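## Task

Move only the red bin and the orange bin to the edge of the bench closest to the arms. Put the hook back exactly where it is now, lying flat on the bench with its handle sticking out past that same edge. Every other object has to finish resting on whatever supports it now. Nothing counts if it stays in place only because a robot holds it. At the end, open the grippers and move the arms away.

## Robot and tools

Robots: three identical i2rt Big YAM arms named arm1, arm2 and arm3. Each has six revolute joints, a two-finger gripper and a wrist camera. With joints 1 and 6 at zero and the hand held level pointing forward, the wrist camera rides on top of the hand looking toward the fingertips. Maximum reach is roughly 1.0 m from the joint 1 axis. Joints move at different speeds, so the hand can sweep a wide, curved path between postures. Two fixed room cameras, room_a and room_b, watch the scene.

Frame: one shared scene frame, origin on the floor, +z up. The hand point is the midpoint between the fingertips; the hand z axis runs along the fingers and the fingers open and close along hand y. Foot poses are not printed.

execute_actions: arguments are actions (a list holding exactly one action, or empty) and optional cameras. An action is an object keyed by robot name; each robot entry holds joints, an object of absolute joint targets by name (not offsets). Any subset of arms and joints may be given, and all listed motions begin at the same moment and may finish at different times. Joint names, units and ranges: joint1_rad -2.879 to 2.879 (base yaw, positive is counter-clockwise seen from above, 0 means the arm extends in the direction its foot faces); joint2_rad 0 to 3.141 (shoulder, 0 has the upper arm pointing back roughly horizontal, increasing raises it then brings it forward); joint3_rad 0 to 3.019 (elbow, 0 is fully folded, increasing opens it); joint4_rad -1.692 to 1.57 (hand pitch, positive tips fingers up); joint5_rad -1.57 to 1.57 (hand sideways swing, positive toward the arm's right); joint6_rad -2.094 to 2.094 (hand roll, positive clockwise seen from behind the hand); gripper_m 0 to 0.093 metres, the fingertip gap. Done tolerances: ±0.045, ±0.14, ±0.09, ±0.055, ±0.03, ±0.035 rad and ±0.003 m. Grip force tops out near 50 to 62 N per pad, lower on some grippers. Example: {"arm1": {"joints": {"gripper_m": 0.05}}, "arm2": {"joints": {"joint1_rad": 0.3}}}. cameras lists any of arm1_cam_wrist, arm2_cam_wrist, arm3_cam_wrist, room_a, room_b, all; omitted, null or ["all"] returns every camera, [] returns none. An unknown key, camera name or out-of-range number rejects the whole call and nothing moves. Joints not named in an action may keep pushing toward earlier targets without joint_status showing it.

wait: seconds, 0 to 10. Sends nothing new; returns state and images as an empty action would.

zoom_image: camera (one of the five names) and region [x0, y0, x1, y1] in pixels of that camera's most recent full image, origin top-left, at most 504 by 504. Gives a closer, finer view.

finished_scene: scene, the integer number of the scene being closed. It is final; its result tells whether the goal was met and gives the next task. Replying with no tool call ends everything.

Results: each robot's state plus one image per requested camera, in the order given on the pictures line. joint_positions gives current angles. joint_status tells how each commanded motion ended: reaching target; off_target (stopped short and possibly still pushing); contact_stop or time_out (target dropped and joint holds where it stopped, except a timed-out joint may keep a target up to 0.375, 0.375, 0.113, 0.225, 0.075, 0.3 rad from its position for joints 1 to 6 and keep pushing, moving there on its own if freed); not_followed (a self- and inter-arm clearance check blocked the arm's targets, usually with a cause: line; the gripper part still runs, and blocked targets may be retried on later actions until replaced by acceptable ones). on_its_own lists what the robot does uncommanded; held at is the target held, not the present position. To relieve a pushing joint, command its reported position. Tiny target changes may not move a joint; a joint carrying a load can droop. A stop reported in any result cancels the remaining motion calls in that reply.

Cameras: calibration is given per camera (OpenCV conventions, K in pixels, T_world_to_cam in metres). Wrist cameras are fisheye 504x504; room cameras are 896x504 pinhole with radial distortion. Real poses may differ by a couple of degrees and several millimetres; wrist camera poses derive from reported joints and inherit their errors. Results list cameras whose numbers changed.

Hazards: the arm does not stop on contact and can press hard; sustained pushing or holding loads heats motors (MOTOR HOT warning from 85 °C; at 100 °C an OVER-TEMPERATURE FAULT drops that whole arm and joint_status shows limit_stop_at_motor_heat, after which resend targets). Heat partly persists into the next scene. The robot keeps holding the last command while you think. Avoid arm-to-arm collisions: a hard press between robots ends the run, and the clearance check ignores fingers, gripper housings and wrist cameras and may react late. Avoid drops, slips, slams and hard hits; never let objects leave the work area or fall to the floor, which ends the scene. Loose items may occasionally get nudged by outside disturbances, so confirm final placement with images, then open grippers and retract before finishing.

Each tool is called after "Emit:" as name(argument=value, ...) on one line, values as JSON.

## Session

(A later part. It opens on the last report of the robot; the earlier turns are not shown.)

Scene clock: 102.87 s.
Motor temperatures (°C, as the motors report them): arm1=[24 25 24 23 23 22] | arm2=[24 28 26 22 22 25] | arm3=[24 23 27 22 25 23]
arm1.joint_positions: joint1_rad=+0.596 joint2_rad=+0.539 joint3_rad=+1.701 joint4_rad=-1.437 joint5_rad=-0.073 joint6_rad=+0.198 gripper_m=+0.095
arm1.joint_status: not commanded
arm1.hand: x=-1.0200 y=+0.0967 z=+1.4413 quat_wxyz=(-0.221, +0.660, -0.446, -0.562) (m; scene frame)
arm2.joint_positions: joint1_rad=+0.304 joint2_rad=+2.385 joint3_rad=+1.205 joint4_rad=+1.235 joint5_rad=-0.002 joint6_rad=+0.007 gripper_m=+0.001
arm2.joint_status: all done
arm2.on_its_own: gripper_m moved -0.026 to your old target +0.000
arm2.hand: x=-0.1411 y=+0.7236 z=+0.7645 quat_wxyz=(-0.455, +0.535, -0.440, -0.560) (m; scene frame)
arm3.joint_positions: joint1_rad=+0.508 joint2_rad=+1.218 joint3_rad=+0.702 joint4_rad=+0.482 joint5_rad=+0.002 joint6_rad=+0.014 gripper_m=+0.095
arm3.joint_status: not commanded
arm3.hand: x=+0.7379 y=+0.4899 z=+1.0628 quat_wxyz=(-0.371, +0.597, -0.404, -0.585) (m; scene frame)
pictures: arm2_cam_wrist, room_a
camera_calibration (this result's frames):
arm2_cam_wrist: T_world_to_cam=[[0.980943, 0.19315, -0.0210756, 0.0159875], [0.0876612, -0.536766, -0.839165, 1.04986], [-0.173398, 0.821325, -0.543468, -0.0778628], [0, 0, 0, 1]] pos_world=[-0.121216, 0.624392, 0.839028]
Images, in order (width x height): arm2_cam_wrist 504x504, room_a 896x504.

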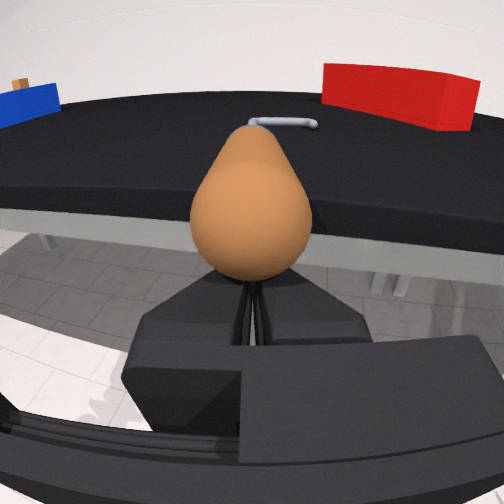

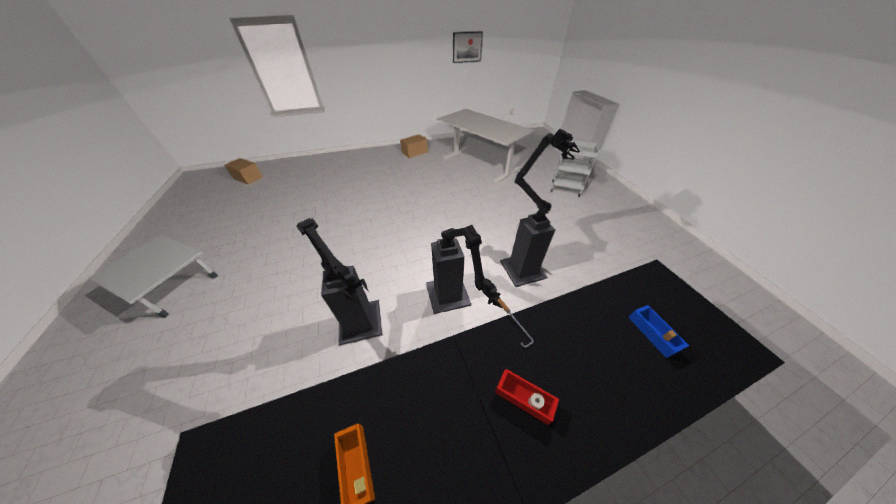

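Emit:
execute_actions(actions=[{"arm2":{"joints":{"gripper_m":0.07}}}], cameras=[])

Emit:
execute_actions(actions=[{"arm2":{"joints":{"joint2_rad":2.25,"joint4_rad":1.1}}}], cameras=[])

Emit:
execute_actions(actions=[{"arm2":{"joints":{"joint2_rad":2.28,"joint3_rad":1.37,"joint4_rad":0.91}}}], cameras=["arm2_cam_wrist"])

Scene clock: 106.90 s.
Motor temperatures (°C, as the motors report them): arm1=[24 25 24 23 23 22] | arm2=[24 28 26 22 22 25] | arm3=[24 23 27 22 25 23]
arm1.joint_positions: joint1_rad=+0.596 joint2_rad=+0.539 joint3_rad=+1.701 joint4_rad=-1.437 joint5_rad=-0.073 joint6_rad=+0.198 gripper_m=+0.095
arm1.joint_status: not commanded
arm1.hand: x=-1.0200 y=+0.0967 z=+1.4413 quat_wxyz=(-0.221, +0.660, -0.446, -0.562) (m; scene frame)
arm2.joint_positions: joint1_rad=+0.304 joint2_rad=+2.371 joint3_rad=+1.205 joint4_rad=+1.235 joint5_rad=-0.002 joint6_rad=+0.007 gripper_m=+0.070
arm2.joint_status: all done
arm2.hand: x=-0.1415 y=+0.7255 z=+0.7748 quat_wxyz=(-0.458, +0.531, -0.437, -0.563) (m; scene frame)
arm3.joint_positions: joint1_rad=+0.508 joint2_rad=+1.218 joint3_rad=+0.702 joint4_rad=+0.482 joint5_rad=+0.002 joint6_rad=+0.014 gripper_m=+0.095
arm3.joint_status: not commanded
arm3.hand: x=+0.7379 y=+0.4899 z=+1.0628 quat_wxyz=(-0.371, +0.597, -0.404, -0.585) (m; scene frame)
pictures: none
No camera images: the call's "cameras" was empty. Leave "cameras" out to get every camera's image.

Scene clock: 107.87 s.
Motor temperatures (°C, as the motors report them): arm1=[24 25 24 23 23 22] | arm2=[24 28 26 22 22 25] | arm3=[24 23 27 22 25 23]
arm1.joint_positions: joint1_rad=+0.596 joint2_rad=+0.539 joint3_rad=+1.701 joint4_rad=-1.437 joint5_rad=-0.073 joint6_rad=+0.198 gripper_m=+0.095
arm1.joint_status: not commanded
arm1.hand: x=-1.0200 y=+0.0967 z=+1.4413 quat_wxyz=(-0.221, +0.660, -0.446, -0.562) (m; scene frame)
arm2.joint_positions: joint1_rad=+0.304 joint2_rad=+2.258 joint3_rad=+1.205 joint4_rad=+1.103 joint5_rad=-0.002 joint6_rad=+0.007 gripper_m=+0.070
arm2.joint_status: all done
arm2.hand: x=-0.1442 y=+0.7385 z=+0.8237 quat_wxyz=(-0.454, +0.536, -0.441, -0.558) (m; scene frame)
arm3.joint_positions: joint1_rad=+0.508 joint2_rad=+1.218 joint3_rad=+0.702 joint4_rad=+0.482 joint5_rad=+0.002 joint6_rad=+0.014 gripper_m=+0.095
arm3.joint_status: not commanded
arm3.hand: x=+0.7379 y=+0.4899 z=+1.0628 quat_wxyz=(-0.371, +0.597, -0.404, -0.585) (m; scene frame)
pictures: none
No camera images: the call's "cameras" was empty. Leave "cameras" out to get every camera's image.

Scene clock: 108.80 s.
Motor temperatures (°C, as the motors report them): arm1=[24 25 24 23 23 22] | arm2=[24 28 26 22 22 25] | arm3=[24 23 27 22 25 23]
arm1.joint_positions: joint1_rad=+0.596 joint2_rad=+0.539 joint3_rad=+1.701 joint4_rad=-1.437 joint5_rad=-0.073 joint6_rad=+0.198 gripper_m=+0.095
arm1.joint_status: not commanded
arm1.hand: x=-1.0200 y=+0.0967 z=+1.4413 quat_wxyz=(-0.221, +0.660, -0.446, -0.562) (m; scene frame)
arm2.joint_positions: joint1_rad=+0.304 joint2_rad=+2.276 joint3_rad=+1.343 joint4_rad=+0.914 joint5_rad=-0.002 joint6_rad=+0.007 gripper_m=+0.070
arm2.joint_status: all done
arm2.hand: x=-0.1527 y=+0.7809 z=+0.8261 quat_wxyz=(-0.439, +0.555, -0.457, -0.540) (m; scene frame)
arm3.joint_positions: joint1_rad=+0.508 joint2_rad=+1.218 joint3_rad=+0.702 joint4_rad=+0.482 joint5_rad=+0.002 joint6_rad=+0.014 gripper_m=+0.095
arm3.joint_status: not commanded
arm3.hand: x=+0.7379 y=+0.4899 z=+1.0628 quat_wxyz=(-0.371, +0.597, -0.404, -0.585) (m; scene frame)
pictures: arm2_cam_wrist
camera_calibration (this result's frames):
arm2_cam_wrist: T_world_to_cam=[[0.981266, 0.191533, -0.0207862, 0.018639], [0.0993616, -0.595562, -0.797141, 1.14633], [-0.165058, 0.780142, -0.603435, -0.0105466], [0, 0, 0, 1]] pos_world=[-0.133932, 0.68737, 0.907812]
Images, in order (width x height): arm2_cam_wrist 504x504.

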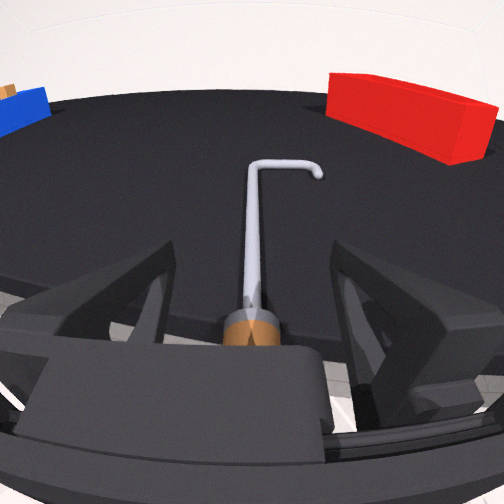

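Emit:
execute_actions(actions=[{"arm2":{"joints":{"joint2_rad":2.30,"joint3_rad":1.30,"joint4_rad":1.02}}}], cameras=["arm2_cam_wrist"])

Scene clock: 111.80 s.
Motor temperatures (°C, as the motors report them): arm1=[24 25 24 23 23 22] | arm2=[24 28 26 22 22 25] | arm3=[24 23 27 22 25 23]
arm1.joint_positions: joint1_rad=+0.596 joint2_rad=+0.539 joint3_rad=+1.701 joint4_rad=-1.437 joint5_rad=-0.073 joint6_rad=+0.198 gripper_m=+0.095
arm1.joint_status: not commanded
arm1.hand: x=-1.0200 y=+0.0967 z=+1.4413 quat_wxyz=(-0.221, +0.660, -0.446, -0.562) (m; scene frame)
arm2.joint_positions: joint1_rad=+0.304 joint2_rad=+2.286 joint3_rad=+1.298 joint4_rad=+1.007 joint5_rad=-0.002 joint6_rad=+0.007 gripper_m=+0.070
arm2.joint_status: all done
arm2.hand: x=-0.1498 y=+0.7663 z=+0.8205 quat_wxyz=(-0.447, +0.545, -0.448, -0.550) (m; scene frame)
arm3.joint_positions: joint1_rad=+0.508 joint2_rad=+1.218 joint3_rad=+0.702 joint4_rad=+0.482 joint5_rad=+0.002 joint6_rad=+0.014 gripper_m=+0.095
arm3.joint_status: not commanded
arm3.hand: x=+0.7379 y=+0.4899 z=+1.0628 quat_wxyz=(-0.371, +0.597, -0.404, -0.585) (m; scene frame)
pictures: arm2_cam_wrist
camera_calibration (this result's frames):
arm2_cam_wrist: T_world_to_cam=[[0.9811, 0.192364, -0.0209505, 0.0179156], [0.0934048, -0.565621, -0.819358, 1.12725], [-0.169465, 0.801915, -0.572899, -0.0443693], [0, 0, 0, 1]] pos_world=[-0.130386, 0.669729, 0.898575]
Images, in order (width x height): arm2_cam_wrist 504x504.

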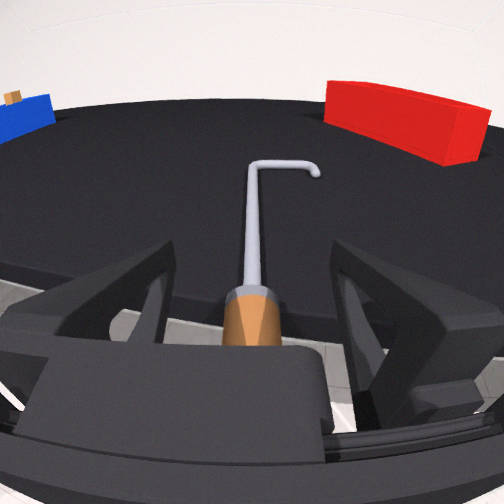

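Emit:
execute_actions(actions=[{"arm2":{"joints":{"joint2_rad":2.342}}}], cameras=["arm2_cam_wrist"])

Scene clock: 113.87 s.
Motor temperatures (°C, as the motors report them): arm1=[24 25 24 23 23 22] | arm2=[24 28 26 22 22 25] | arm3=[24 23 27 22 25 23]
arm1.joint_positions: joint1_rad=+0.596 joint2_rad=+0.539 joint3_rad=+1.701 joint4_rad=-1.437 joint5_rad=-0.073 joint6_rad=+0.198 gripper_m=+0.095
arm1.joint_status: not commanded
arm1.hand: x=-1.0200 y=+0.0967 z=+1.4413 quat_wxyz=(-0.221, +0.660, -0.446, -0.562) (m; scene frame)
arm2.joint_positions: joint1_rad=+0.304 joint2_rad=+2.321 joint3_rad=+1.298 joint4_rad=+1.015 joint5_rad=-0.002 joint6_rad=+0.007 gripper_m=+0.070
arm2.joint_status: all done
arm2.hand: x=-0.1490 y=+0.7630 z=+0.7959 quat_wxyz=(-0.441, +0.552, -0.454, -0.542) (m; scene frame)
arm3.joint_positions: joint1_rad=+0.508 joint2_rad=+1.218 joint3_rad=+0.702 joint4_rad=+0.482 joint5_rad=+0.002 joint6_rad=+0.014 gripper_m=+0.095
arm3.joint_status: not commanded
arm3.hand: x=+0.7379 y=+0.4899 z=+1.0628 quat_wxyz=(-0.371, +0.597, -0.404, -0.585) (m; scene frame)
pictures: arm2_cam_wrist
camera_calibration (this result's frames):
arm2_cam_wrist: T_world_to_cam=[[0.981292, 0.191393, -0.0208275, 0.0179531], [0.0974764, -0.587213, -0.803542, 1.1096], [-0.166023, 0.786479, -0.594884, -0.0259267], [0, 0, 0, 1]] pos_world=[-0.130082, 0.668527, 0.876563]
Images, in order (width x height): arm2_cam_wrist 504x504.

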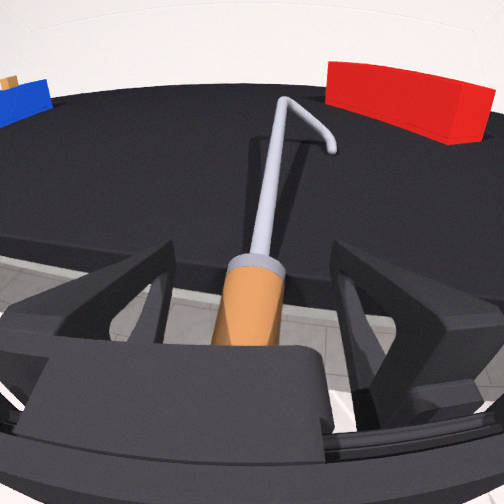

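Emit:
execute_actions(actions=[{"arm2":{"joints":{"gripper_m":0.0}}}], cameras=[])

Emit:
execute_actions(actions=[{"arm2":{"joints":{"joint2_rad":2.0,"joint3_rad":1.4,"joint4_rad":0.66}}}], cameras=["arm2_cam_wrist","room_a"])

Scene clock: 117.13 s.
Motor temperatures (°C, as the motors report them): arm1=[24 25 24 23 23 22] | arm2=[24 28 26 22 22 25] | arm3=[24 23 27 22 25 23]
arm1.joint_positions: joint1_rad=+0.596 joint2_rad=+0.539 joint3_rad=+1.701 joint4_rad=-1.437 joint5_rad=-0.073 joint6_rad=+0.198 gripper_m=+0.095
arm1.joint_status: not commanded
arm1.hand: x=-1.0200 y=+0.0967 z=+1.4413 quat_wxyz=(-0.221, +0.660, -0.446, -0.562) (m; scene frame)
arm2.joint_positions: joint1_rad=+0.304 joint2_rad=+2.321 joint3_rad=+1.298 joint4_rad=+1.015 joint5_rad=-0.002 joint6_rad=+0.008 gripper_m=+0.001
arm2.joint_status: all done
arm2.hand: x=-0.1490 y=+0.7630 z=+0.7959 quat_wxyz=(-0.441, +0.552, -0.454, -0.543) (m; scene frame)
arm3.joint_positions: joint1_rad=+0.508 joint2_rad=+1.218 joint3_rad=+0.702 joint4_rad=+0.482 joint5_rad=+0.002 joint6_rad=+0.014 gripper_m=+0.095
arm3.joint_status: not commanded
arm3.hand: x=+0.7379 y=+0.4899 z=+1.0628 quat_wxyz=(-0.371, +0.597, -0.404, -0.585) (m; scene frame)
pictures: none
No camera images: the call's "cameras" was empty. Leave "cameras" out to get every camera's image.

Scene clock: 118.57 s.
Motor temperatures (°C, as the motors report them): arm1=[24 25 24 23 23 22] | arm2=[24 28 26 22 22 25] | arm3=[24 23 27 22 25 23]
arm1.joint_positions: joint1_rad=+0.596 joint2_rad=+0.539 joint3_rad=+1.701 joint4_rad=-1.437 joint5_rad=-0.073 joint6_rad=+0.198 gripper_m=+0.095
arm1.joint_status: not commanded
arm1.hand: x=-1.0200 y=+0.0967 z=+1.4413 quat_wxyz=(-0.221, +0.660, -0.446, -0.562) (m; scene frame)
arm2.joint_positions: joint1_rad=+0.304 joint2_rad=+1.998 joint3_rad=+1.385 joint4_rad=+0.662 joint5_rad=-0.002 joint6_rad=+0.008 gripper_m=+0.001
arm2.joint_status: all done
arm2.hand: x=-0.1547 y=+0.7895 z=+1.0019 quat_wxyz=(-0.454, +0.536, -0.441, -0.558) (m; scene frame)
arm3.joint_positions: joint1_rad=+0.508 joint2_rad=+1.218 joint3_rad=+0.702 joint4_rad=+0.482 joint5_rad=+0.002 joint6_rad=+0.014 gripper_m=+0.095
arm3.joint_status: not commanded
arm3.hand: x=+0.7379 y=+0.4899 z=+1.0628 quat_wxyz=(-0.371, +0.597, -0.404, -0.585) (m; scene frame)
pictures: arm2_cam_wrist, room_a
camera_calibration (this result's frames):
arm2_cam_wrist: T_world_to_cam=[[0.980956, 0.193043, -0.0214397, 0.0220264], [0.0882295, -0.541215, -0.836242, 1.28627], [-0.173035, 0.818425, -0.547941, 0.00147684], [0, 0, 0, 1]] pos_world=[-0.134838, 0.690688, 1.07691]
Images, in order (width x height): arm2_cam_wrist 504x504, room_a 896x504.

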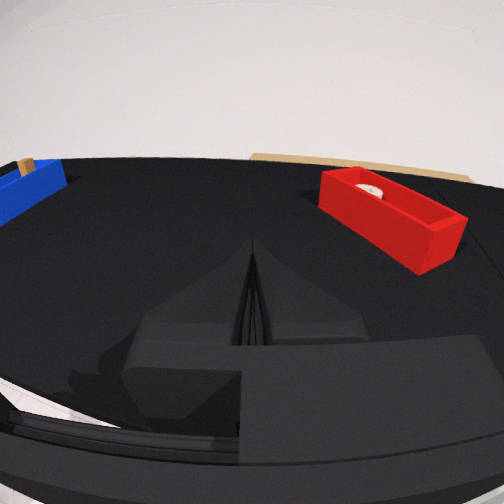

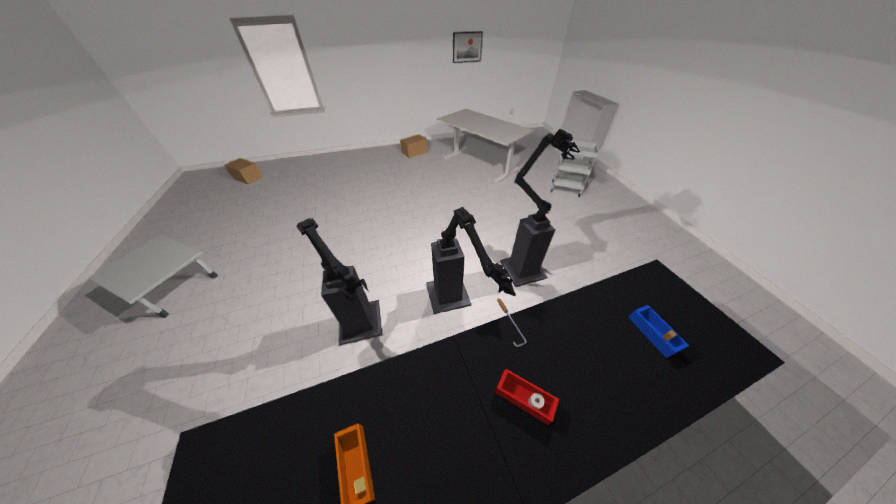

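Emit:
execute_actions(actions=[{"arm2":{"joints":{"joint1_rad":0.4,"joint3_rad":0.91,"joint4_rad":1.36,"joint5_rad":0.297,"gripper_m":0.08}}}], cameras=[])

Emit:
execute_actions(actions=[{"arm2":{"joints":{"joint2_rad":2.23}}}], cameras=["arm2_cam_wrist"])

Scene clock: 123.70 s.
Motor temperatures (°C, as the motors report them): arm1=[24 25 24 23 23 22] | arm2=[24 28 26 22 22 25] | arm3=[24 23 27 22 25 23]
arm1.joint_positions: joint1_rad=+0.596 joint2_rad=+0.539 joint3_rad=+1.701 joint4_rad=-1.437 joint5_rad=-0.073 joint6_rad=+0.198 gripper_m=+0.095
arm1.joint_status: not commanded
arm1.hand: x=-1.0200 y=+0.0967 z=+1.4413 quat_wxyz=(-0.221, +0.660, -0.446, -0.562) (m; scene frame)
arm2.joint_positions: joint1_rad=+0.410 joint2_rad=+2.003 joint3_rad=+0.905 joint4_rad=+1.344 joint5_rad=+0.295 joint6_rad=+0.007 gripper_m=+0.080
arm2.joint_status: all done
arm2.hand: x=-0.1432 y=+0.6382 z=+0.9284 quat_wxyz=(-0.531, +0.425, -0.458, -0.573) (m; scene frame)
arm3.joint_positions: joint1_rad=+0.508 joint2_rad=+1.218 joint3_rad=+0.702 joint4_rad=+0.482 joint5_rad=+0.002 joint6_rad=+0.014 gripper_m=+0.095
arm3.joint_status: not commanded
arm3.hand: x=+0.7379 y=+0.4899 z=+1.0628 quat_wxyz=(-0.371, +0.597, -0.404, -0.585) (m; scene frame)
pictures: none
No camera images: the call's "cameras" was empty. Leave "cameras" out to get every camera's image.

Scene clock: 124.77 s.
Motor temperatures (°C, as the motors report them): arm1=[24 25 24 23 23 22] | arm2=[24 28 26 22 22 25] | arm3=[24 23 27 22 25 23]
arm1.joint_positions: joint1_rad=+0.596 joint2_rad=+0.539 joint3_rad=+1.701 joint4_rad=-1.437 joint5_rad=-0.073 joint6_rad=+0.198 gripper_m=+0.095
arm1.joint_status: not commanded
arm1.hand: x=-1.0200 y=+0.0967 z=+1.4413 quat_wxyz=(-0.221, +0.660, -0.446, -0.562) (m; scene frame)
arm2.joint_positions: joint1_rad=+0.410 joint2_rad=+2.256 joint3_rad=+0.900 joint4_rad=+1.352 joint5_rad=+0.295 joint6_rad=+0.007 gripper_m=+0.080
arm2.joint_status: all done
arm2.hand: x=-0.1385 y=+0.6234 z=+0.7714 quat_wxyz=(-0.493, +0.506, -0.503, -0.498) (m; scene frame)
arm3.joint_positions: joint1_rad=+0.508 joint2_rad=+1.218 joint3_rad=+0.702 joint4_rad=+0.482 joint5_rad=+0.002 joint6_rad=+0.014 gripper_m=+0.095
arm3.joint_status: not commanded
arm3.hand: x=+0.7379 y=+0.4899 z=+1.0628 quat_wxyz=(-0.371, +0.597, -0.404, -0.585) (m; scene frame)
pictures: arm2_cam_wrist
camera_calibration (this result's frames):
arm2_cam_wrist: T_world_to_cam=[[0.99985, 0.00241171, -0.0171283, 0.151441], [-0.0123907, -0.591076, -0.806521, 0.996461], [-0.0120692, 0.806612, -0.590958, 0.0768232], [0, 0, 0, 1]] pos_world=[-0.138144, 0.526652, 0.851659]
Images, in order (width x height): arm2_cam_wrist 504x504.

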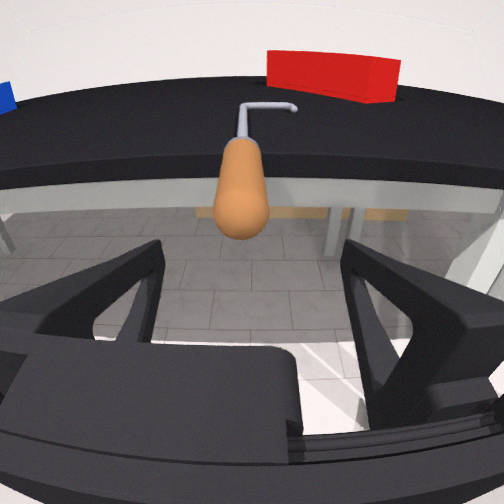

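Emit:
execute_actions(actions=[{"arm2":{"joints":{"joint1_rad":0.362,"joint2_rad":2.335,"joint3_rad":1.275,"joint4_rad":1.1,"joint5_rad":0.251}}}], cameras=["arm2_cam_wrist"])

Scene clock: 128.17 s.
Motor temperatures (°C, as the motors report them): arm1=[24 25 24 23 23 22] | arm2=[24 28 25 22 22 25] | arm3=[24 23 27 22 25 23]
arm1.joint_positions: joint1_rad=+0.596 joint2_rad=+0.539 joint3_rad=+1.701 joint4_rad=-1.437 joint5_rad=-0.073 joint6_rad=+0.198 gripper_m=+0.095
arm1.joint_status: not commanded
arm1.hand: x=-1.0200 y=+0.0967 z=+1.4413 quat_wxyz=(-0.221, +0.660, -0.446, -0.562) (m; scene frame)
arm2.joint_positions: joint1_rad=+0.365 joint2_rad=+2.345 joint3_rad=+1.253 joint4_rad=+1.104 joint5_rad=+0.253 joint6_rad=+0.007 gripper_m=+0.080
arm2.joint_status: all done
arm2.hand: x=-0.1474 y=+0.7410 z=+0.7806 quat_wxyz=(-0.497, +0.500, -0.501, -0.502) (m; scene frame)
arm3.joint_positions: joint1_rad=+0.508 joint2_rad=+1.218 joint3_rad=+0.702 joint4_rad=+0.482 joint5_rad=+0.002 joint6_rad=+0.014 gripper_m=+0.095
arm3.joint_status: not commanded
arm3.hand: x=+0.7379 y=+0.4899 z=+1.0628 quat_wxyz=(-0.371, +0.597, -0.404, -0.585) (m; scene frame)
pictures: arm2_cam_wrist
camera_calibration (this result's frames):
arm2_cam_wrist: T_world_to_cam=[[0.999774, -0.000721827, -0.0212406, 0.165726], [-0.0177389, -0.578791, -0.815283, 1.07025], [-0.0117053, 0.815476, -0.578673, -0.0288317], [0, 0, 0, 1]] pos_world=[-0.147041, 0.643083, 0.859393]
Images, in order (width x height): arm2_cam_wrist 504x504.

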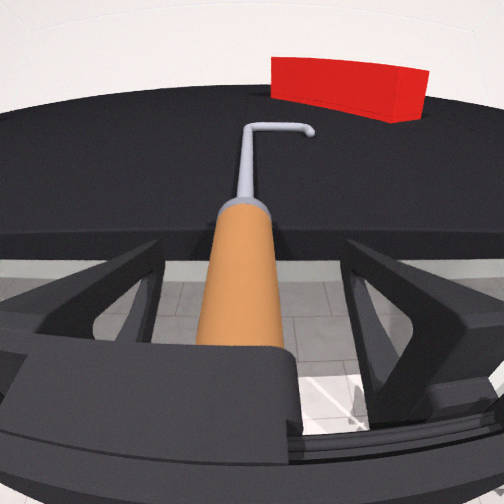

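Emit:
execute_actions(actions=[{"arm2":{"joints":{"gripper_m":0.0}}}], cameras=[])

Emit:
execute_actions(actions=[{"arm2":{"joints":{"joint2_rad":2.0,"joint3_rad":1.4,"joint4_rad":0.7}}}], cameras=[])

Emit:
execute_actions(actions=[{"arm2":{"joints":{"joint1_rad":0.04,"joint2_rad":2.15,"joint3_rad":2.06,"joint4_rad":0.38,"joint5_rad":0,"joint6_rad":1.6}}}], cameras=[])

Emit:
execute_actions(actions=[{"arm2":{"joints":{"joint2_rad":2.35}},"arm1":{"joints":{"joint1_rad":1.8}}}], cameras=["arm2_cam_wrist","room_a","room_b"])

Scene clock: 136.13 s.
Motor temperatures (°C, as the motors report them): arm1=[24 25 24 23 23 22] | arm2=[24 28 25 22 22 25] | arm3=[24 24 27 22 25 23]
arm1.joint_positions: joint1_rad=+0.596 joint2_rad=+0.539 joint3_rad=+1.701 joint4_rad=-1.437 joint5_rad=-0.073 joint6_rad=+0.198 gripper_m=+0.095
arm1.joint_status: not commanded
arm1.hand: x=-1.0200 y=+0.0967 z=+1.4413 quat_wxyz=(-0.221, +0.660, -0.446, -0.562) (m; scene frame)
arm2.joint_positions: joint1_rad=+0.365 joint2_rad=+2.345 joint3_rad=+1.253 joint4_rad=+1.104 joint5_rad=+0.250 joint6_rad=+0.006 gripper_m=+0.029
arm2.joint_status: gripper_m off_target (ended at +0.029, target +0.000)
arm2.hand: x=-0.1480 y=+0.7410 z=+0.7806 quat_wxyz=(-0.496, +0.502, -0.499, -0.503) (m; scene frame)
arm3.joint_positions: joint1_rad=+0.508 joint2_rad=+1.218 joint3_rad=+0.702 joint4_rad=+0.482 joint5_rad=+0.002 joint6_rad=+0.014 gripper_m=+0.095
arm3.joint_status: not commanded
arm3.hand: x=+0.7379 y=+0.4899 z=+1.0628 quat_wxyz=(-0.371, +0.597, -0.404, -0.585) (m; scene frame)
pictures: none
No camera images: the call's "cameras" was empty. Leave "cameras" out to get every camera's image.

Scene clock: 137.57 s.
Motor temperatures (°C, as the motors report them): arm1=[24 25 24 23 23 22] | arm2=[24 28 25 22 22 25] | arm3=[24 24 27 22 25 23]
arm1.joint_positions: joint1_rad=+0.596 joint2_rad=+0.539 joint3_rad=+1.701 joint4_rad=-1.437 joint5_rad=-0.073 joint6_rad=+0.198 gripper_m=+0.095
arm1.joint_status: not commanded
arm1.hand: x=-1.0200 y=+0.0967 z=+1.4413 quat_wxyz=(-0.221, +0.660, -0.446, -0.562) (m; scene frame)
arm2.joint_positions: joint1_rad=+0.372 joint2_rad=+2.016 joint3_rad=+1.363 joint4_rad=+0.689 joint5_rad=+0.252 joint6_rad=+0.003 gripper_m=+0.029
arm2.joint_status: all done
arm2.hand: x=-0.1633 y=+0.7796 z=+0.9821 quat_wxyz=(-0.500, +0.496, -0.493, -0.511) (m; scene frame)
arm3.joint_positions: joint1_rad=+0.508 joint2_rad=+1.218 joint3_rad=+0.702 joint4_rad=+0.482 joint5_rad=+0.002 joint6_rad=+0.014 gripper_m=+0.095
arm3.joint_status: not commanded
arm3.hand: x=+0.7379 y=+0.4899 z=+1.0628 quat_wxyz=(-0.371, +0.597, -0.404, -0.585) (m; scene frame)
pictures: none
No camera images: the call's "cameras" was empty. Leave "cameras" out to get every camera's image.

Scene clock: 141.03 s.
Motor temperatures (°C, as the motors report them): arm1=[24 25 24 23 23 22] | arm2=[24 28 26 22 22 25] | arm3=[24 24 27 22 25 23]
arm1.joint_positions: joint1_rad=+0.596 joint2_rad=+0.539 joint3_rad=+1.701 joint4_rad=-1.437 joint5_rad=-0.073 joint6_rad=+0.198 gripper_m=+0.095
arm1.joint_status: not commanded
arm1.hand: x=-1.0200 y=+0.0967 z=+1.4413 quat_wxyz=(-0.221, +0.660, -0.446, -0.562) (m; scene frame)
arm2.joint_positions: joint1_rad=+0.049 joint2_rad=+2.201 joint3_rad=+1.994 joint4_rad=+0.352 joint5_rad=-0.004 joint6_rad=+1.549 gripper_m=+0.029
arm2.joint_status: joint6_rad time_out (moved +1.545 of +1.597); the others done
arm2.on_its_own: joint6_rad reads +1.549 and still pushes toward +1.600 since a time_out
arm2.hand: x=+0.0538 y=+0.9235 z=+1.1149 quat_wxyz=(-0.030, -0.008, -0.659, -0.751) (m; scene frame)
arm3.joint_positions: joint1_rad=+0.508 joint2_rad=+1.218 joint3_rad=+0.702 joint4_rad=+0.482 joint5_rad=+0.002 joint6_rad=+0.014 gripper_m=+0.095
arm3.joint_status: not commanded
arm3.hand: x=+0.7379 y=+0.4899 z=+1.0628 quat_wxyz=(-0.371, +0.597, -0.404, -0.585) (m; scene frame)
pictures: none
No camera images: the call's "cameras" was empty. Leave "cameras" out to get every camera's image.

not run: a stop came earlier in this reply.

Emit:
execute_actions(actions=[{"arm2":{"joints":{"joint2_rad":2.33}},"arm1":{"joints":{"joint1_rad":1.8}}}], cameras=["arm2_cam_wrist","room_a","room_b"])

Scene clock: 144.40 s.
Motor temperatures (°C, as the motors report them): arm1=[24 25 24 23 23 22] | arm2=[24 29 27 22 22 25] | arm3=[24 24 27 22 25 23]
arm1.joint_positions: joint1_rad=+1.796 joint2_rad=+0.539 joint3_rad=+1.701 joint4_rad=-1.437 joint5_rad=-0.073 joint6_rad=+0.198 gripper_m=+0.095
arm1.joint_status: all done
arm1.hand: x=-1.0659 y=-0.0309 z=+1.4414 quat_wxyz=(+0.135, +0.797, +0.005, -0.589) (m; scene frame)
arm2.joint_positions: joint1_rad=+0.049 joint2_rad=+2.415 joint3_rad=+2.004 joint4_rad=+0.342 joint5_rad=-0.001 joint6_rad=+1.556 gripper_m=+0.029
arm2.joint_status: all done
arm2.on_its_own: joint6_rad reads +1.556 and still pushes toward +1.600 since a time_out
arm2.hand: x=+0.0567 y=+0.9492 z=+0.9225 quat_wxyz=(-0.026, -0.013, -0.736, -0.677) (m; scene frame)
arm3.joint_positions: joint1_rad=+0.508 joint2_rad=+1.218 joint3_rad=+0.702 joint4_rad=+0.482 joint5_rad=+0.002 joint6_rad=+0.014 gripper_m=+0.095
arm3.joint_status: not commanded
arm3.hand: x=+0.7379 y=+0.4899 z=+1.0628 quat_wxyz=(-0.371, +0.597, -0.404, -0.585) (m; scene frame)
pictures: arm2_cam_wrist, room_a, room_b
camera_calibration (this result's frames):
arm2_cam_wrist: T_world_to_cam=[[-0.000489579, -0.0891881, -0.996015, 1.00467], [-0.847816, -0.52814, 0.047709, 0.512891], [-0.53029, 0.844461, -0.0753566, -0.576545], [0, 0, 0, 1]] pos_world=[0.129593, 0.847352, 0.932745]
Images, in order (width x height): arm2_cam_wrist 504x504, room_a 896x504, room_b 896x504.

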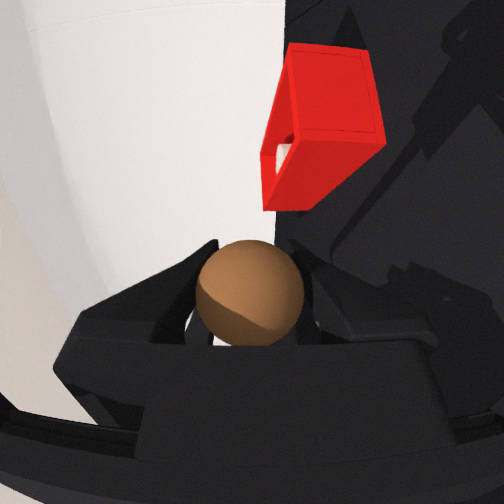

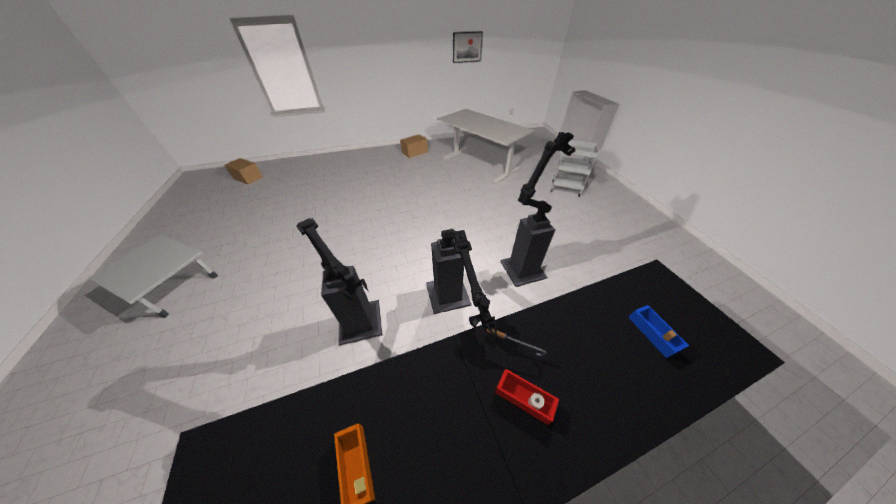

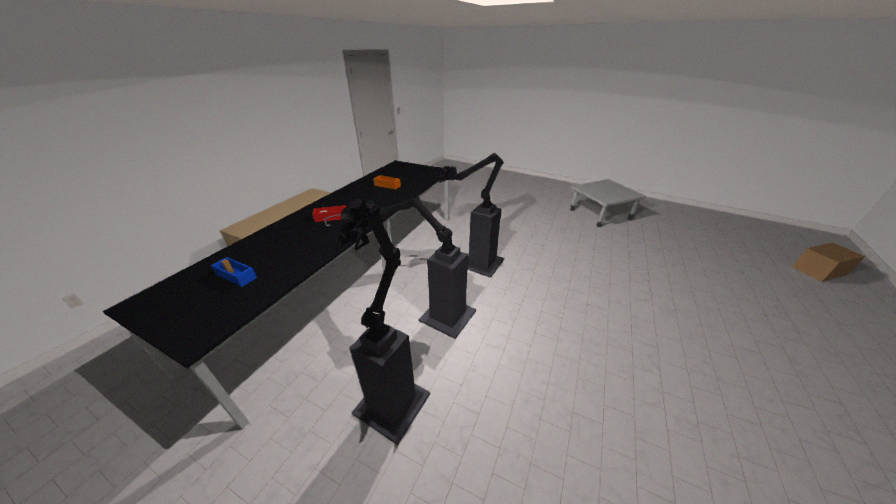

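Emit:
execute_actions(actions=[{"arm2":{"joints":{"joint3_rad":2.22,"joint4_rad":0.3,"joint6_rad":1.56}}}], cameras=[])

Emit:
execute_actions(actions=[{"arm2":{"joints":{"joint5_rad":0.62}}}], cameras=["arm2_cam_wrist","room_a","room_b"])

Emit:
zoom_image(camera="room_a", region=[440, 290, 580, 430])

Scene clock: 153.07 s.
Motor temperatures (°C, as the motors report them): arm1=[24 25 24 23 23 22] | arm2=[24 30 28 22 22 25] | arm3=[24 24 27 22 25 23]
arm1.joint_positions: joint1_rad=+1.796 joint2_rad=+0.539 joint3_rad=+1.701 joint4_rad=-1.437 joint5_rad=-0.073 joint6_rad=+0.198 gripper_m=+0.095
arm1.joint_status: not commanded
arm1.hand: x=-1.0659 y=-0.0309 z=+1.4414 quat_wxyz=(+0.135, +0.797, +0.005, -0.589) (m; scene frame)
arm2.joint_positions: joint1_rad=+0.049 joint2_rad=+2.393 joint3_rad=+2.146 joint4_rad=+0.272 joint5_rad=-0.001 joint6_rad=+1.524 gripper_m=+0.029
arm2.joint_status: joint6_rad off_target (ended at +1.524, target +1.560); the others done
arm2.hand: x=+0.0572 y=+0.9667 z=+1.0120 quat_wxyz=(-0.038, -0.001, -0.703, -0.710) (m; scene frame)
arm3.joint_positions: joint1_rad=+0.508 joint2_rad=+1.218 joint3_rad=+0.702 joint4_rad=+0.482 joint5_rad=+0.002 joint6_rad=+0.014 gripper_m=+0.095
arm3.joint_status: not commanded
arm3.hand: x=+0.7379 y=+0.4899 z=+1.0628 quat_wxyz=(-0.371, +0.597, -0.404, -0.585) (m; scene frame)
pictures: none
No camera images: the call's "cameras" was empty. Leave "cameras" out to get every camera's image.

Scene clock: 154.27 s.
Motor temperatures (°C, as the motors report them): arm1=[24 25 24 23 23 22] | arm2=[24 30 29 22 22 25] | arm3=[24 24 27 22 25 23]
arm1.joint_positions: joint1_rad=+1.796 joint2_rad=+0.539 joint3_rad=+1.701 joint4_rad=-1.437 joint5_rad=-0.073 joint6_rad=+0.198 gripper_m=+0.095
arm1.joint_status: not commanded
arm1.hand: x=-1.0659 y=-0.0309 z=+1.4414 quat_wxyz=(+0.135, +0.797, +0.005, -0.589) (m; scene frame)
arm2.joint_positions: joint1_rad=+0.046 joint2_rad=+2.393 joint3_rad=+2.146 joint4_rad=+0.272 joint5_rad=+0.618 joint6_rad=+1.524 gripper_m=+0.029
arm2.joint_status: all done
arm2.hand: x=+0.1579 y=+0.9287 z=+1.0121 quat_wxyz=(-0.252, -0.219, -0.668, -0.665) (m; scene frame)
arm3.joint_positions: joint1_rad=+0.508 joint2_rad=+1.218 joint3_rad=+0.702 joint4_rad=+0.482 joint5_rad=+0.002 joint6_rad=+0.014 gripper_m=+0.095
arm3.joint_status: not commanded
arm3.hand: x=+0.7379 y=+0.4899 z=+1.0628 quat_wxyz=(-0.371, +0.597, -0.404, -0.585) (m; scene frame)
pictures: arm2_cam_wrist, room_a, room_b
camera_calibration (this result's frames):
arm2_cam_wrist: T_world_to_cam=[[0.0268144, -0.0139463, -0.999543, 1.0216], [-0.997604, 0.0634194, -0.0276473, 0.134167], [0.063776, 0.99789, -0.0122123, -0.799066], [0, 0, 0, 1]] pos_world=[0.157413, 0.803118, 1.01508]
Images, in order (width x height): arm2_cam_wrist 504x504, room_a 896x504, room_b 896x504.

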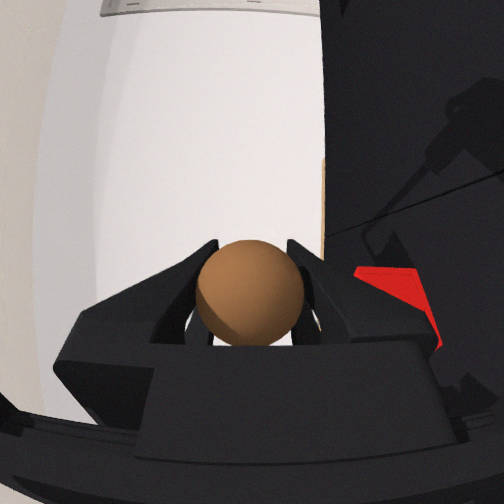

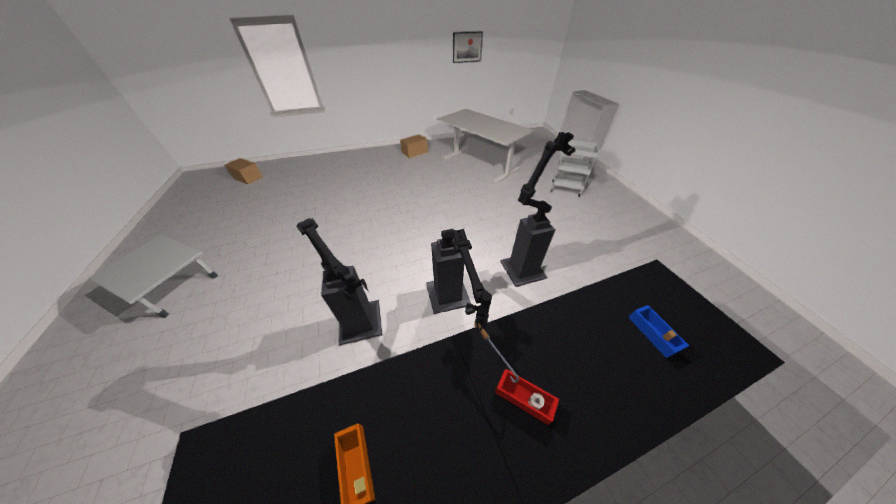

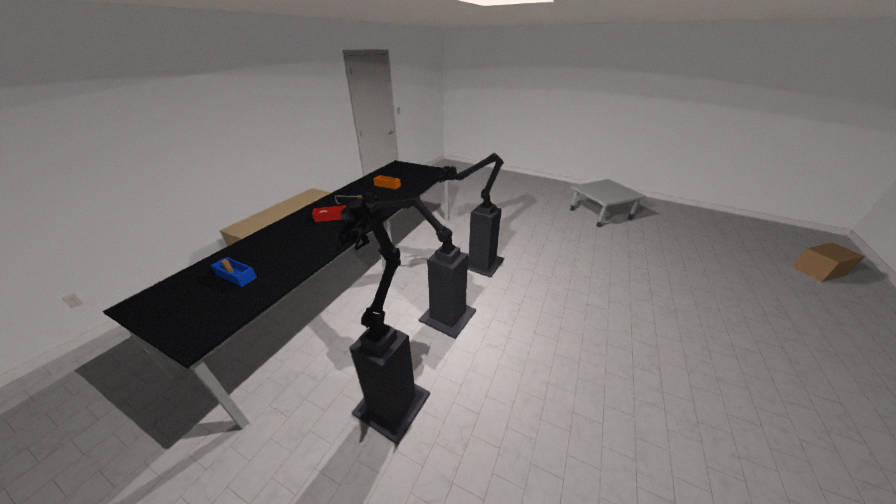

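Region (440, 290, 580, 430) of room_a's 896x504 image, scaled by 3.600, with more detail than that image has.

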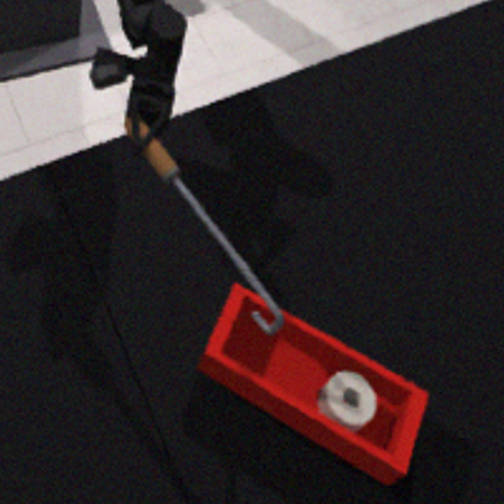

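Emit:
execute_actions(actions=[{"arm2":{"joints":{"joint2_rad":2.46,"joint4_rad":0.4}}}], cameras=["room_a","room_b"])

Emit:
zoom_image(camera="room_a", region=[440, 290, 580, 430])

Emit:
zoom_image(camera="room_b", region=[300, 170, 400, 250])

Scene clock: 159.93 s.
Motor temperatures (°C, as the motors report them): arm1=[24 25 24 23 23 22] | arm2=[24 30 29 22 22 25] | arm3=[24 24 27 22 25 23]
arm1.joint_positions: joint1_rad=+1.796 joint2_rad=+0.539 joint3_rad=+1.701 joint4_rad=-1.437 joint5_rad=-0.073 joint6_rad=+0.198 gripper_m=+0.095
arm1.joint_status: not commanded
arm1.hand: x=-1.0659 y=-0.0309 z=+1.4414 quat_wxyz=(+0.135, +0.797, +0.005, -0.589) (m; scene frame)
arm2.joint_positions: joint1_rad=+0.046 joint2_rad=+2.533 joint3_rad=+2.152 joint4_rad=+0.359 joint5_rad=+0.618 joint6_rad=+1.521 gripper_m=+0.029
arm2.joint_status: all done
arm2.hand: x=+0.1590 y=+0.9373 z=+0.9066 quat_wxyz=(-0.257, -0.213, -0.684, -0.649) (m; scene frame)
arm3.joint_positions: joint1_rad=+0.508 joint2_rad=+1.218 joint3_rad=+0.702 joint4_rad=+0.482 joint5_rad=+0.002 joint6_rad=+0.014 gripper_m=+0.095
arm3.joint_status: not commanded
arm3.hand: x=+0.7379 y=+0.4899 z=+1.0628 quat_wxyz=(-0.371, +0.597, -0.404, -0.585) (m; scene frame)
pictures: room_a, room_b
Images, in order (width x height): room_a 896x504, room_b 896x504.

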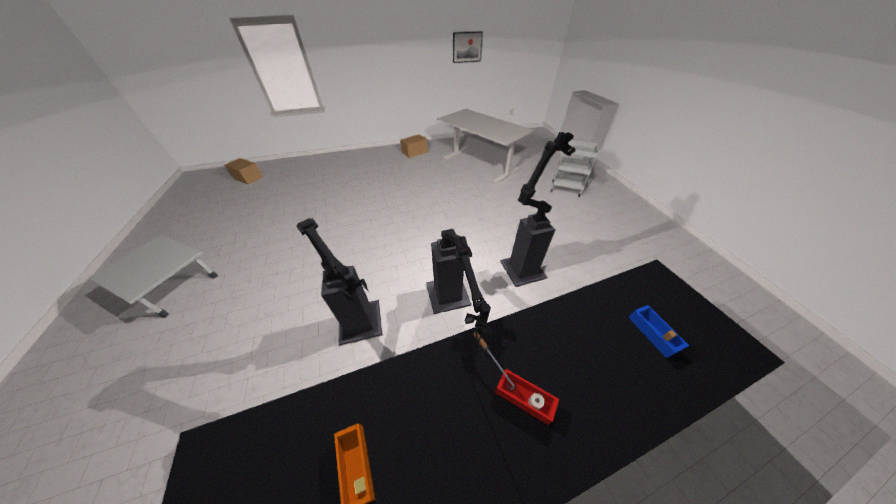

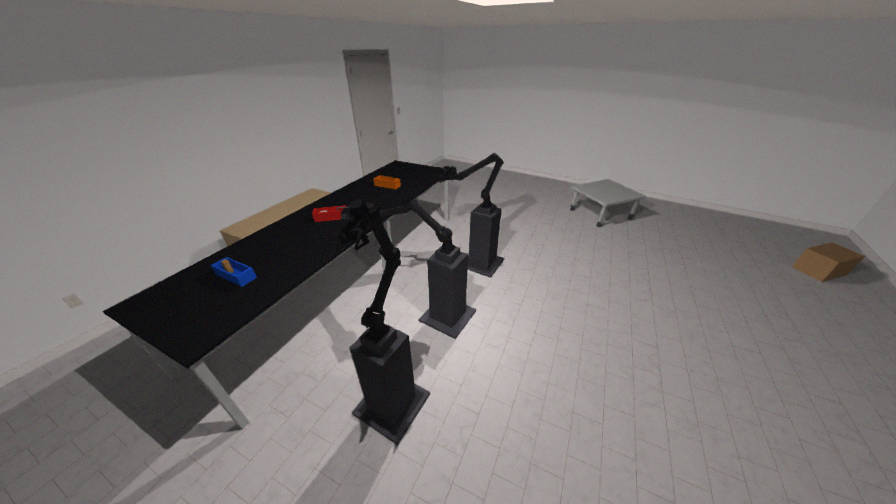

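Region (440, 290, 580, 430) of room_a's 896x504 image, scaled by 3.600, with more detail than that image has.

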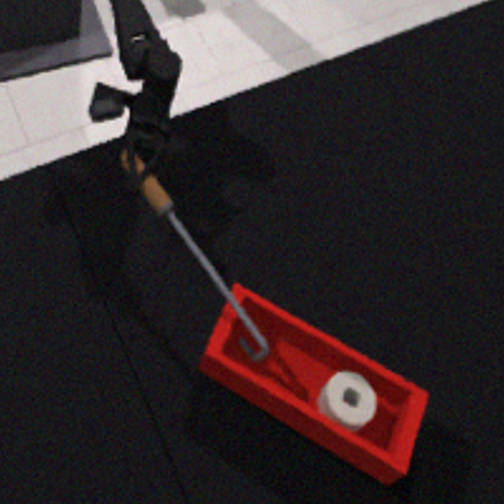

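Region (300, 170, 400, 250) of room_b's 896x504 image, scaled by 5.040, with more detail than that image has; it fills the top 403 rows of this view, and the rest is white.

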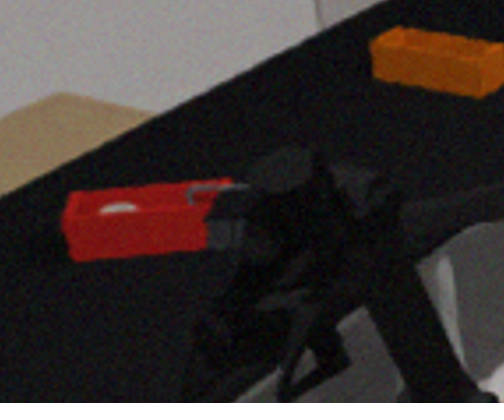

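Emit:
execute_actions(actions=[{"arm2":{"joints":{"joint2_rad":2.41,"joint3_rad":1.91,"joint4_rad":0.56}}}], cameras=[])

Emit:
execute_actions(actions=[{"arm2":{"joints":{"joint2_rad":2.28,"joint3_rad":1.63,"joint4_rad":0.7}}}], cameras=["room_a"])

Emit:
zoom_image(camera="room_a", region=[440, 290, 580, 430])

Scene clock: 164.67 s.
Motor temperatures (°C, as the motors report them): arm1=[24 25 24 23 23 22] | arm2=[24 31 30 22 22 25] | arm3=[24 24 27 22 25 23]
arm1.joint_positions: joint1_rad=+1.796 joint2_rad=+0.539 joint3_rad=+1.701 joint4_rad=-1.437 joint5_rad=-0.073 joint6_rad=+0.198 gripper_m=+0.095
arm1.joint_status: not commanded
arm1.hand: x=-1.0659 y=-0.0309 z=+1.4414 quat_wxyz=(+0.135, +0.797, +0.005, -0.589) (m; scene frame)
arm2.joint_positions: joint1_rad=+0.046 joint2_rad=+2.462 joint3_rad=+1.903 joint4_rad=+0.550 joint5_rad=+0.615 joint6_rad=+1.571 gripper_m=+0.029
arm2.joint_status: all done
arm2.on_its_own: joint6_rad moved +0.050 to your old target +1.560
arm2.hand: x=+0.1561 y=+0.8943 z=+0.8738 quat_wxyz=(-0.238, -0.230, -0.674, -0.660) (m; scene frame)
arm3.joint_positions: joint1_rad=+0.508 joint2_rad=+1.218 joint3_rad=+0.702 joint4_rad=+0.482 joint5_rad=+0.002 joint6_rad=+0.014 gripper_m=+0.095
arm3.joint_status: not commanded
arm3.hand: x=+0.7379 y=+0.4899 z=+1.0628 quat_wxyz=(-0.371, +0.597, -0.404, -0.585) (m; scene frame)
pictures: none
No camera images: the call's "cameras" was empty. Leave "cameras" out to get every camera's image.

Scene clock: 165.67 s.
Motor temperatures (°C, as the motors report them): arm1=[24 25 24 23 23 22] | arm2=[24 31 29 22 22 25] | arm3=[24 24 27 22 25 23]
arm1.joint_positions: joint1_rad=+1.796 joint2_rad=+0.539 joint3_rad=+1.701 joint4_rad=-1.437 joint5_rad=-0.073 joint6_rad=+0.198 gripper_m=+0.095
arm1.joint_status: not commanded
arm1.hand: x=-1.0659 y=-0.0309 z=+1.4414 quat_wxyz=(+0.135, +0.797, +0.005, -0.589) (m; scene frame)
arm2.joint_positions: joint1_rad=+0.046 joint2_rad=+2.324 joint3_rad=+1.626 joint4_rad=+0.684 joint5_rad=+0.617 joint6_rad=+1.564 gripper_m=+0.029
arm2.joint_status: all done
arm2.hand: x=+0.1528 y=+0.8342 z=+0.8748 quat_wxyz=(-0.242, -0.228, -0.677, -0.657) (m; scene frame)
arm3.joint_positions: joint1_rad=+0.508 joint2_rad=+1.218 joint3_rad=+0.702 joint4_rad=+0.482 joint5_rad=+0.002 joint6_rad=+0.014 gripper_m=+0.095
arm3.joint_status: not commanded
arm3.hand: x=+0.7379 y=+0.4899 z=+1.0628 quat_wxyz=(-0.371, +0.597, -0.404, -0.585) (m; scene frame)
pictures: room_a
Images, in order (width x height): room_a 896x504.

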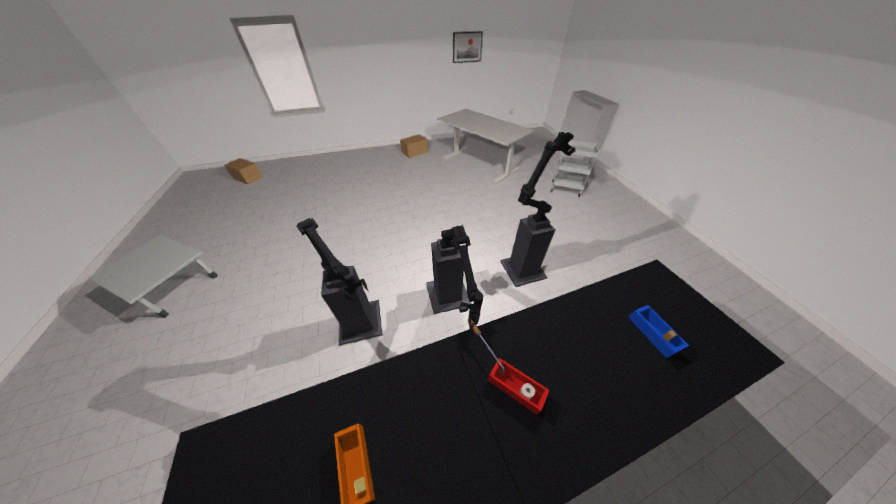

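Region (440, 290, 580, 430) of room_a's 896x504 image, scaled by 3.600, with more detail than that image has.

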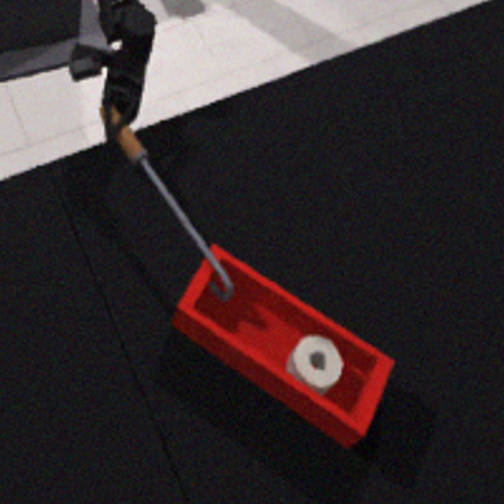

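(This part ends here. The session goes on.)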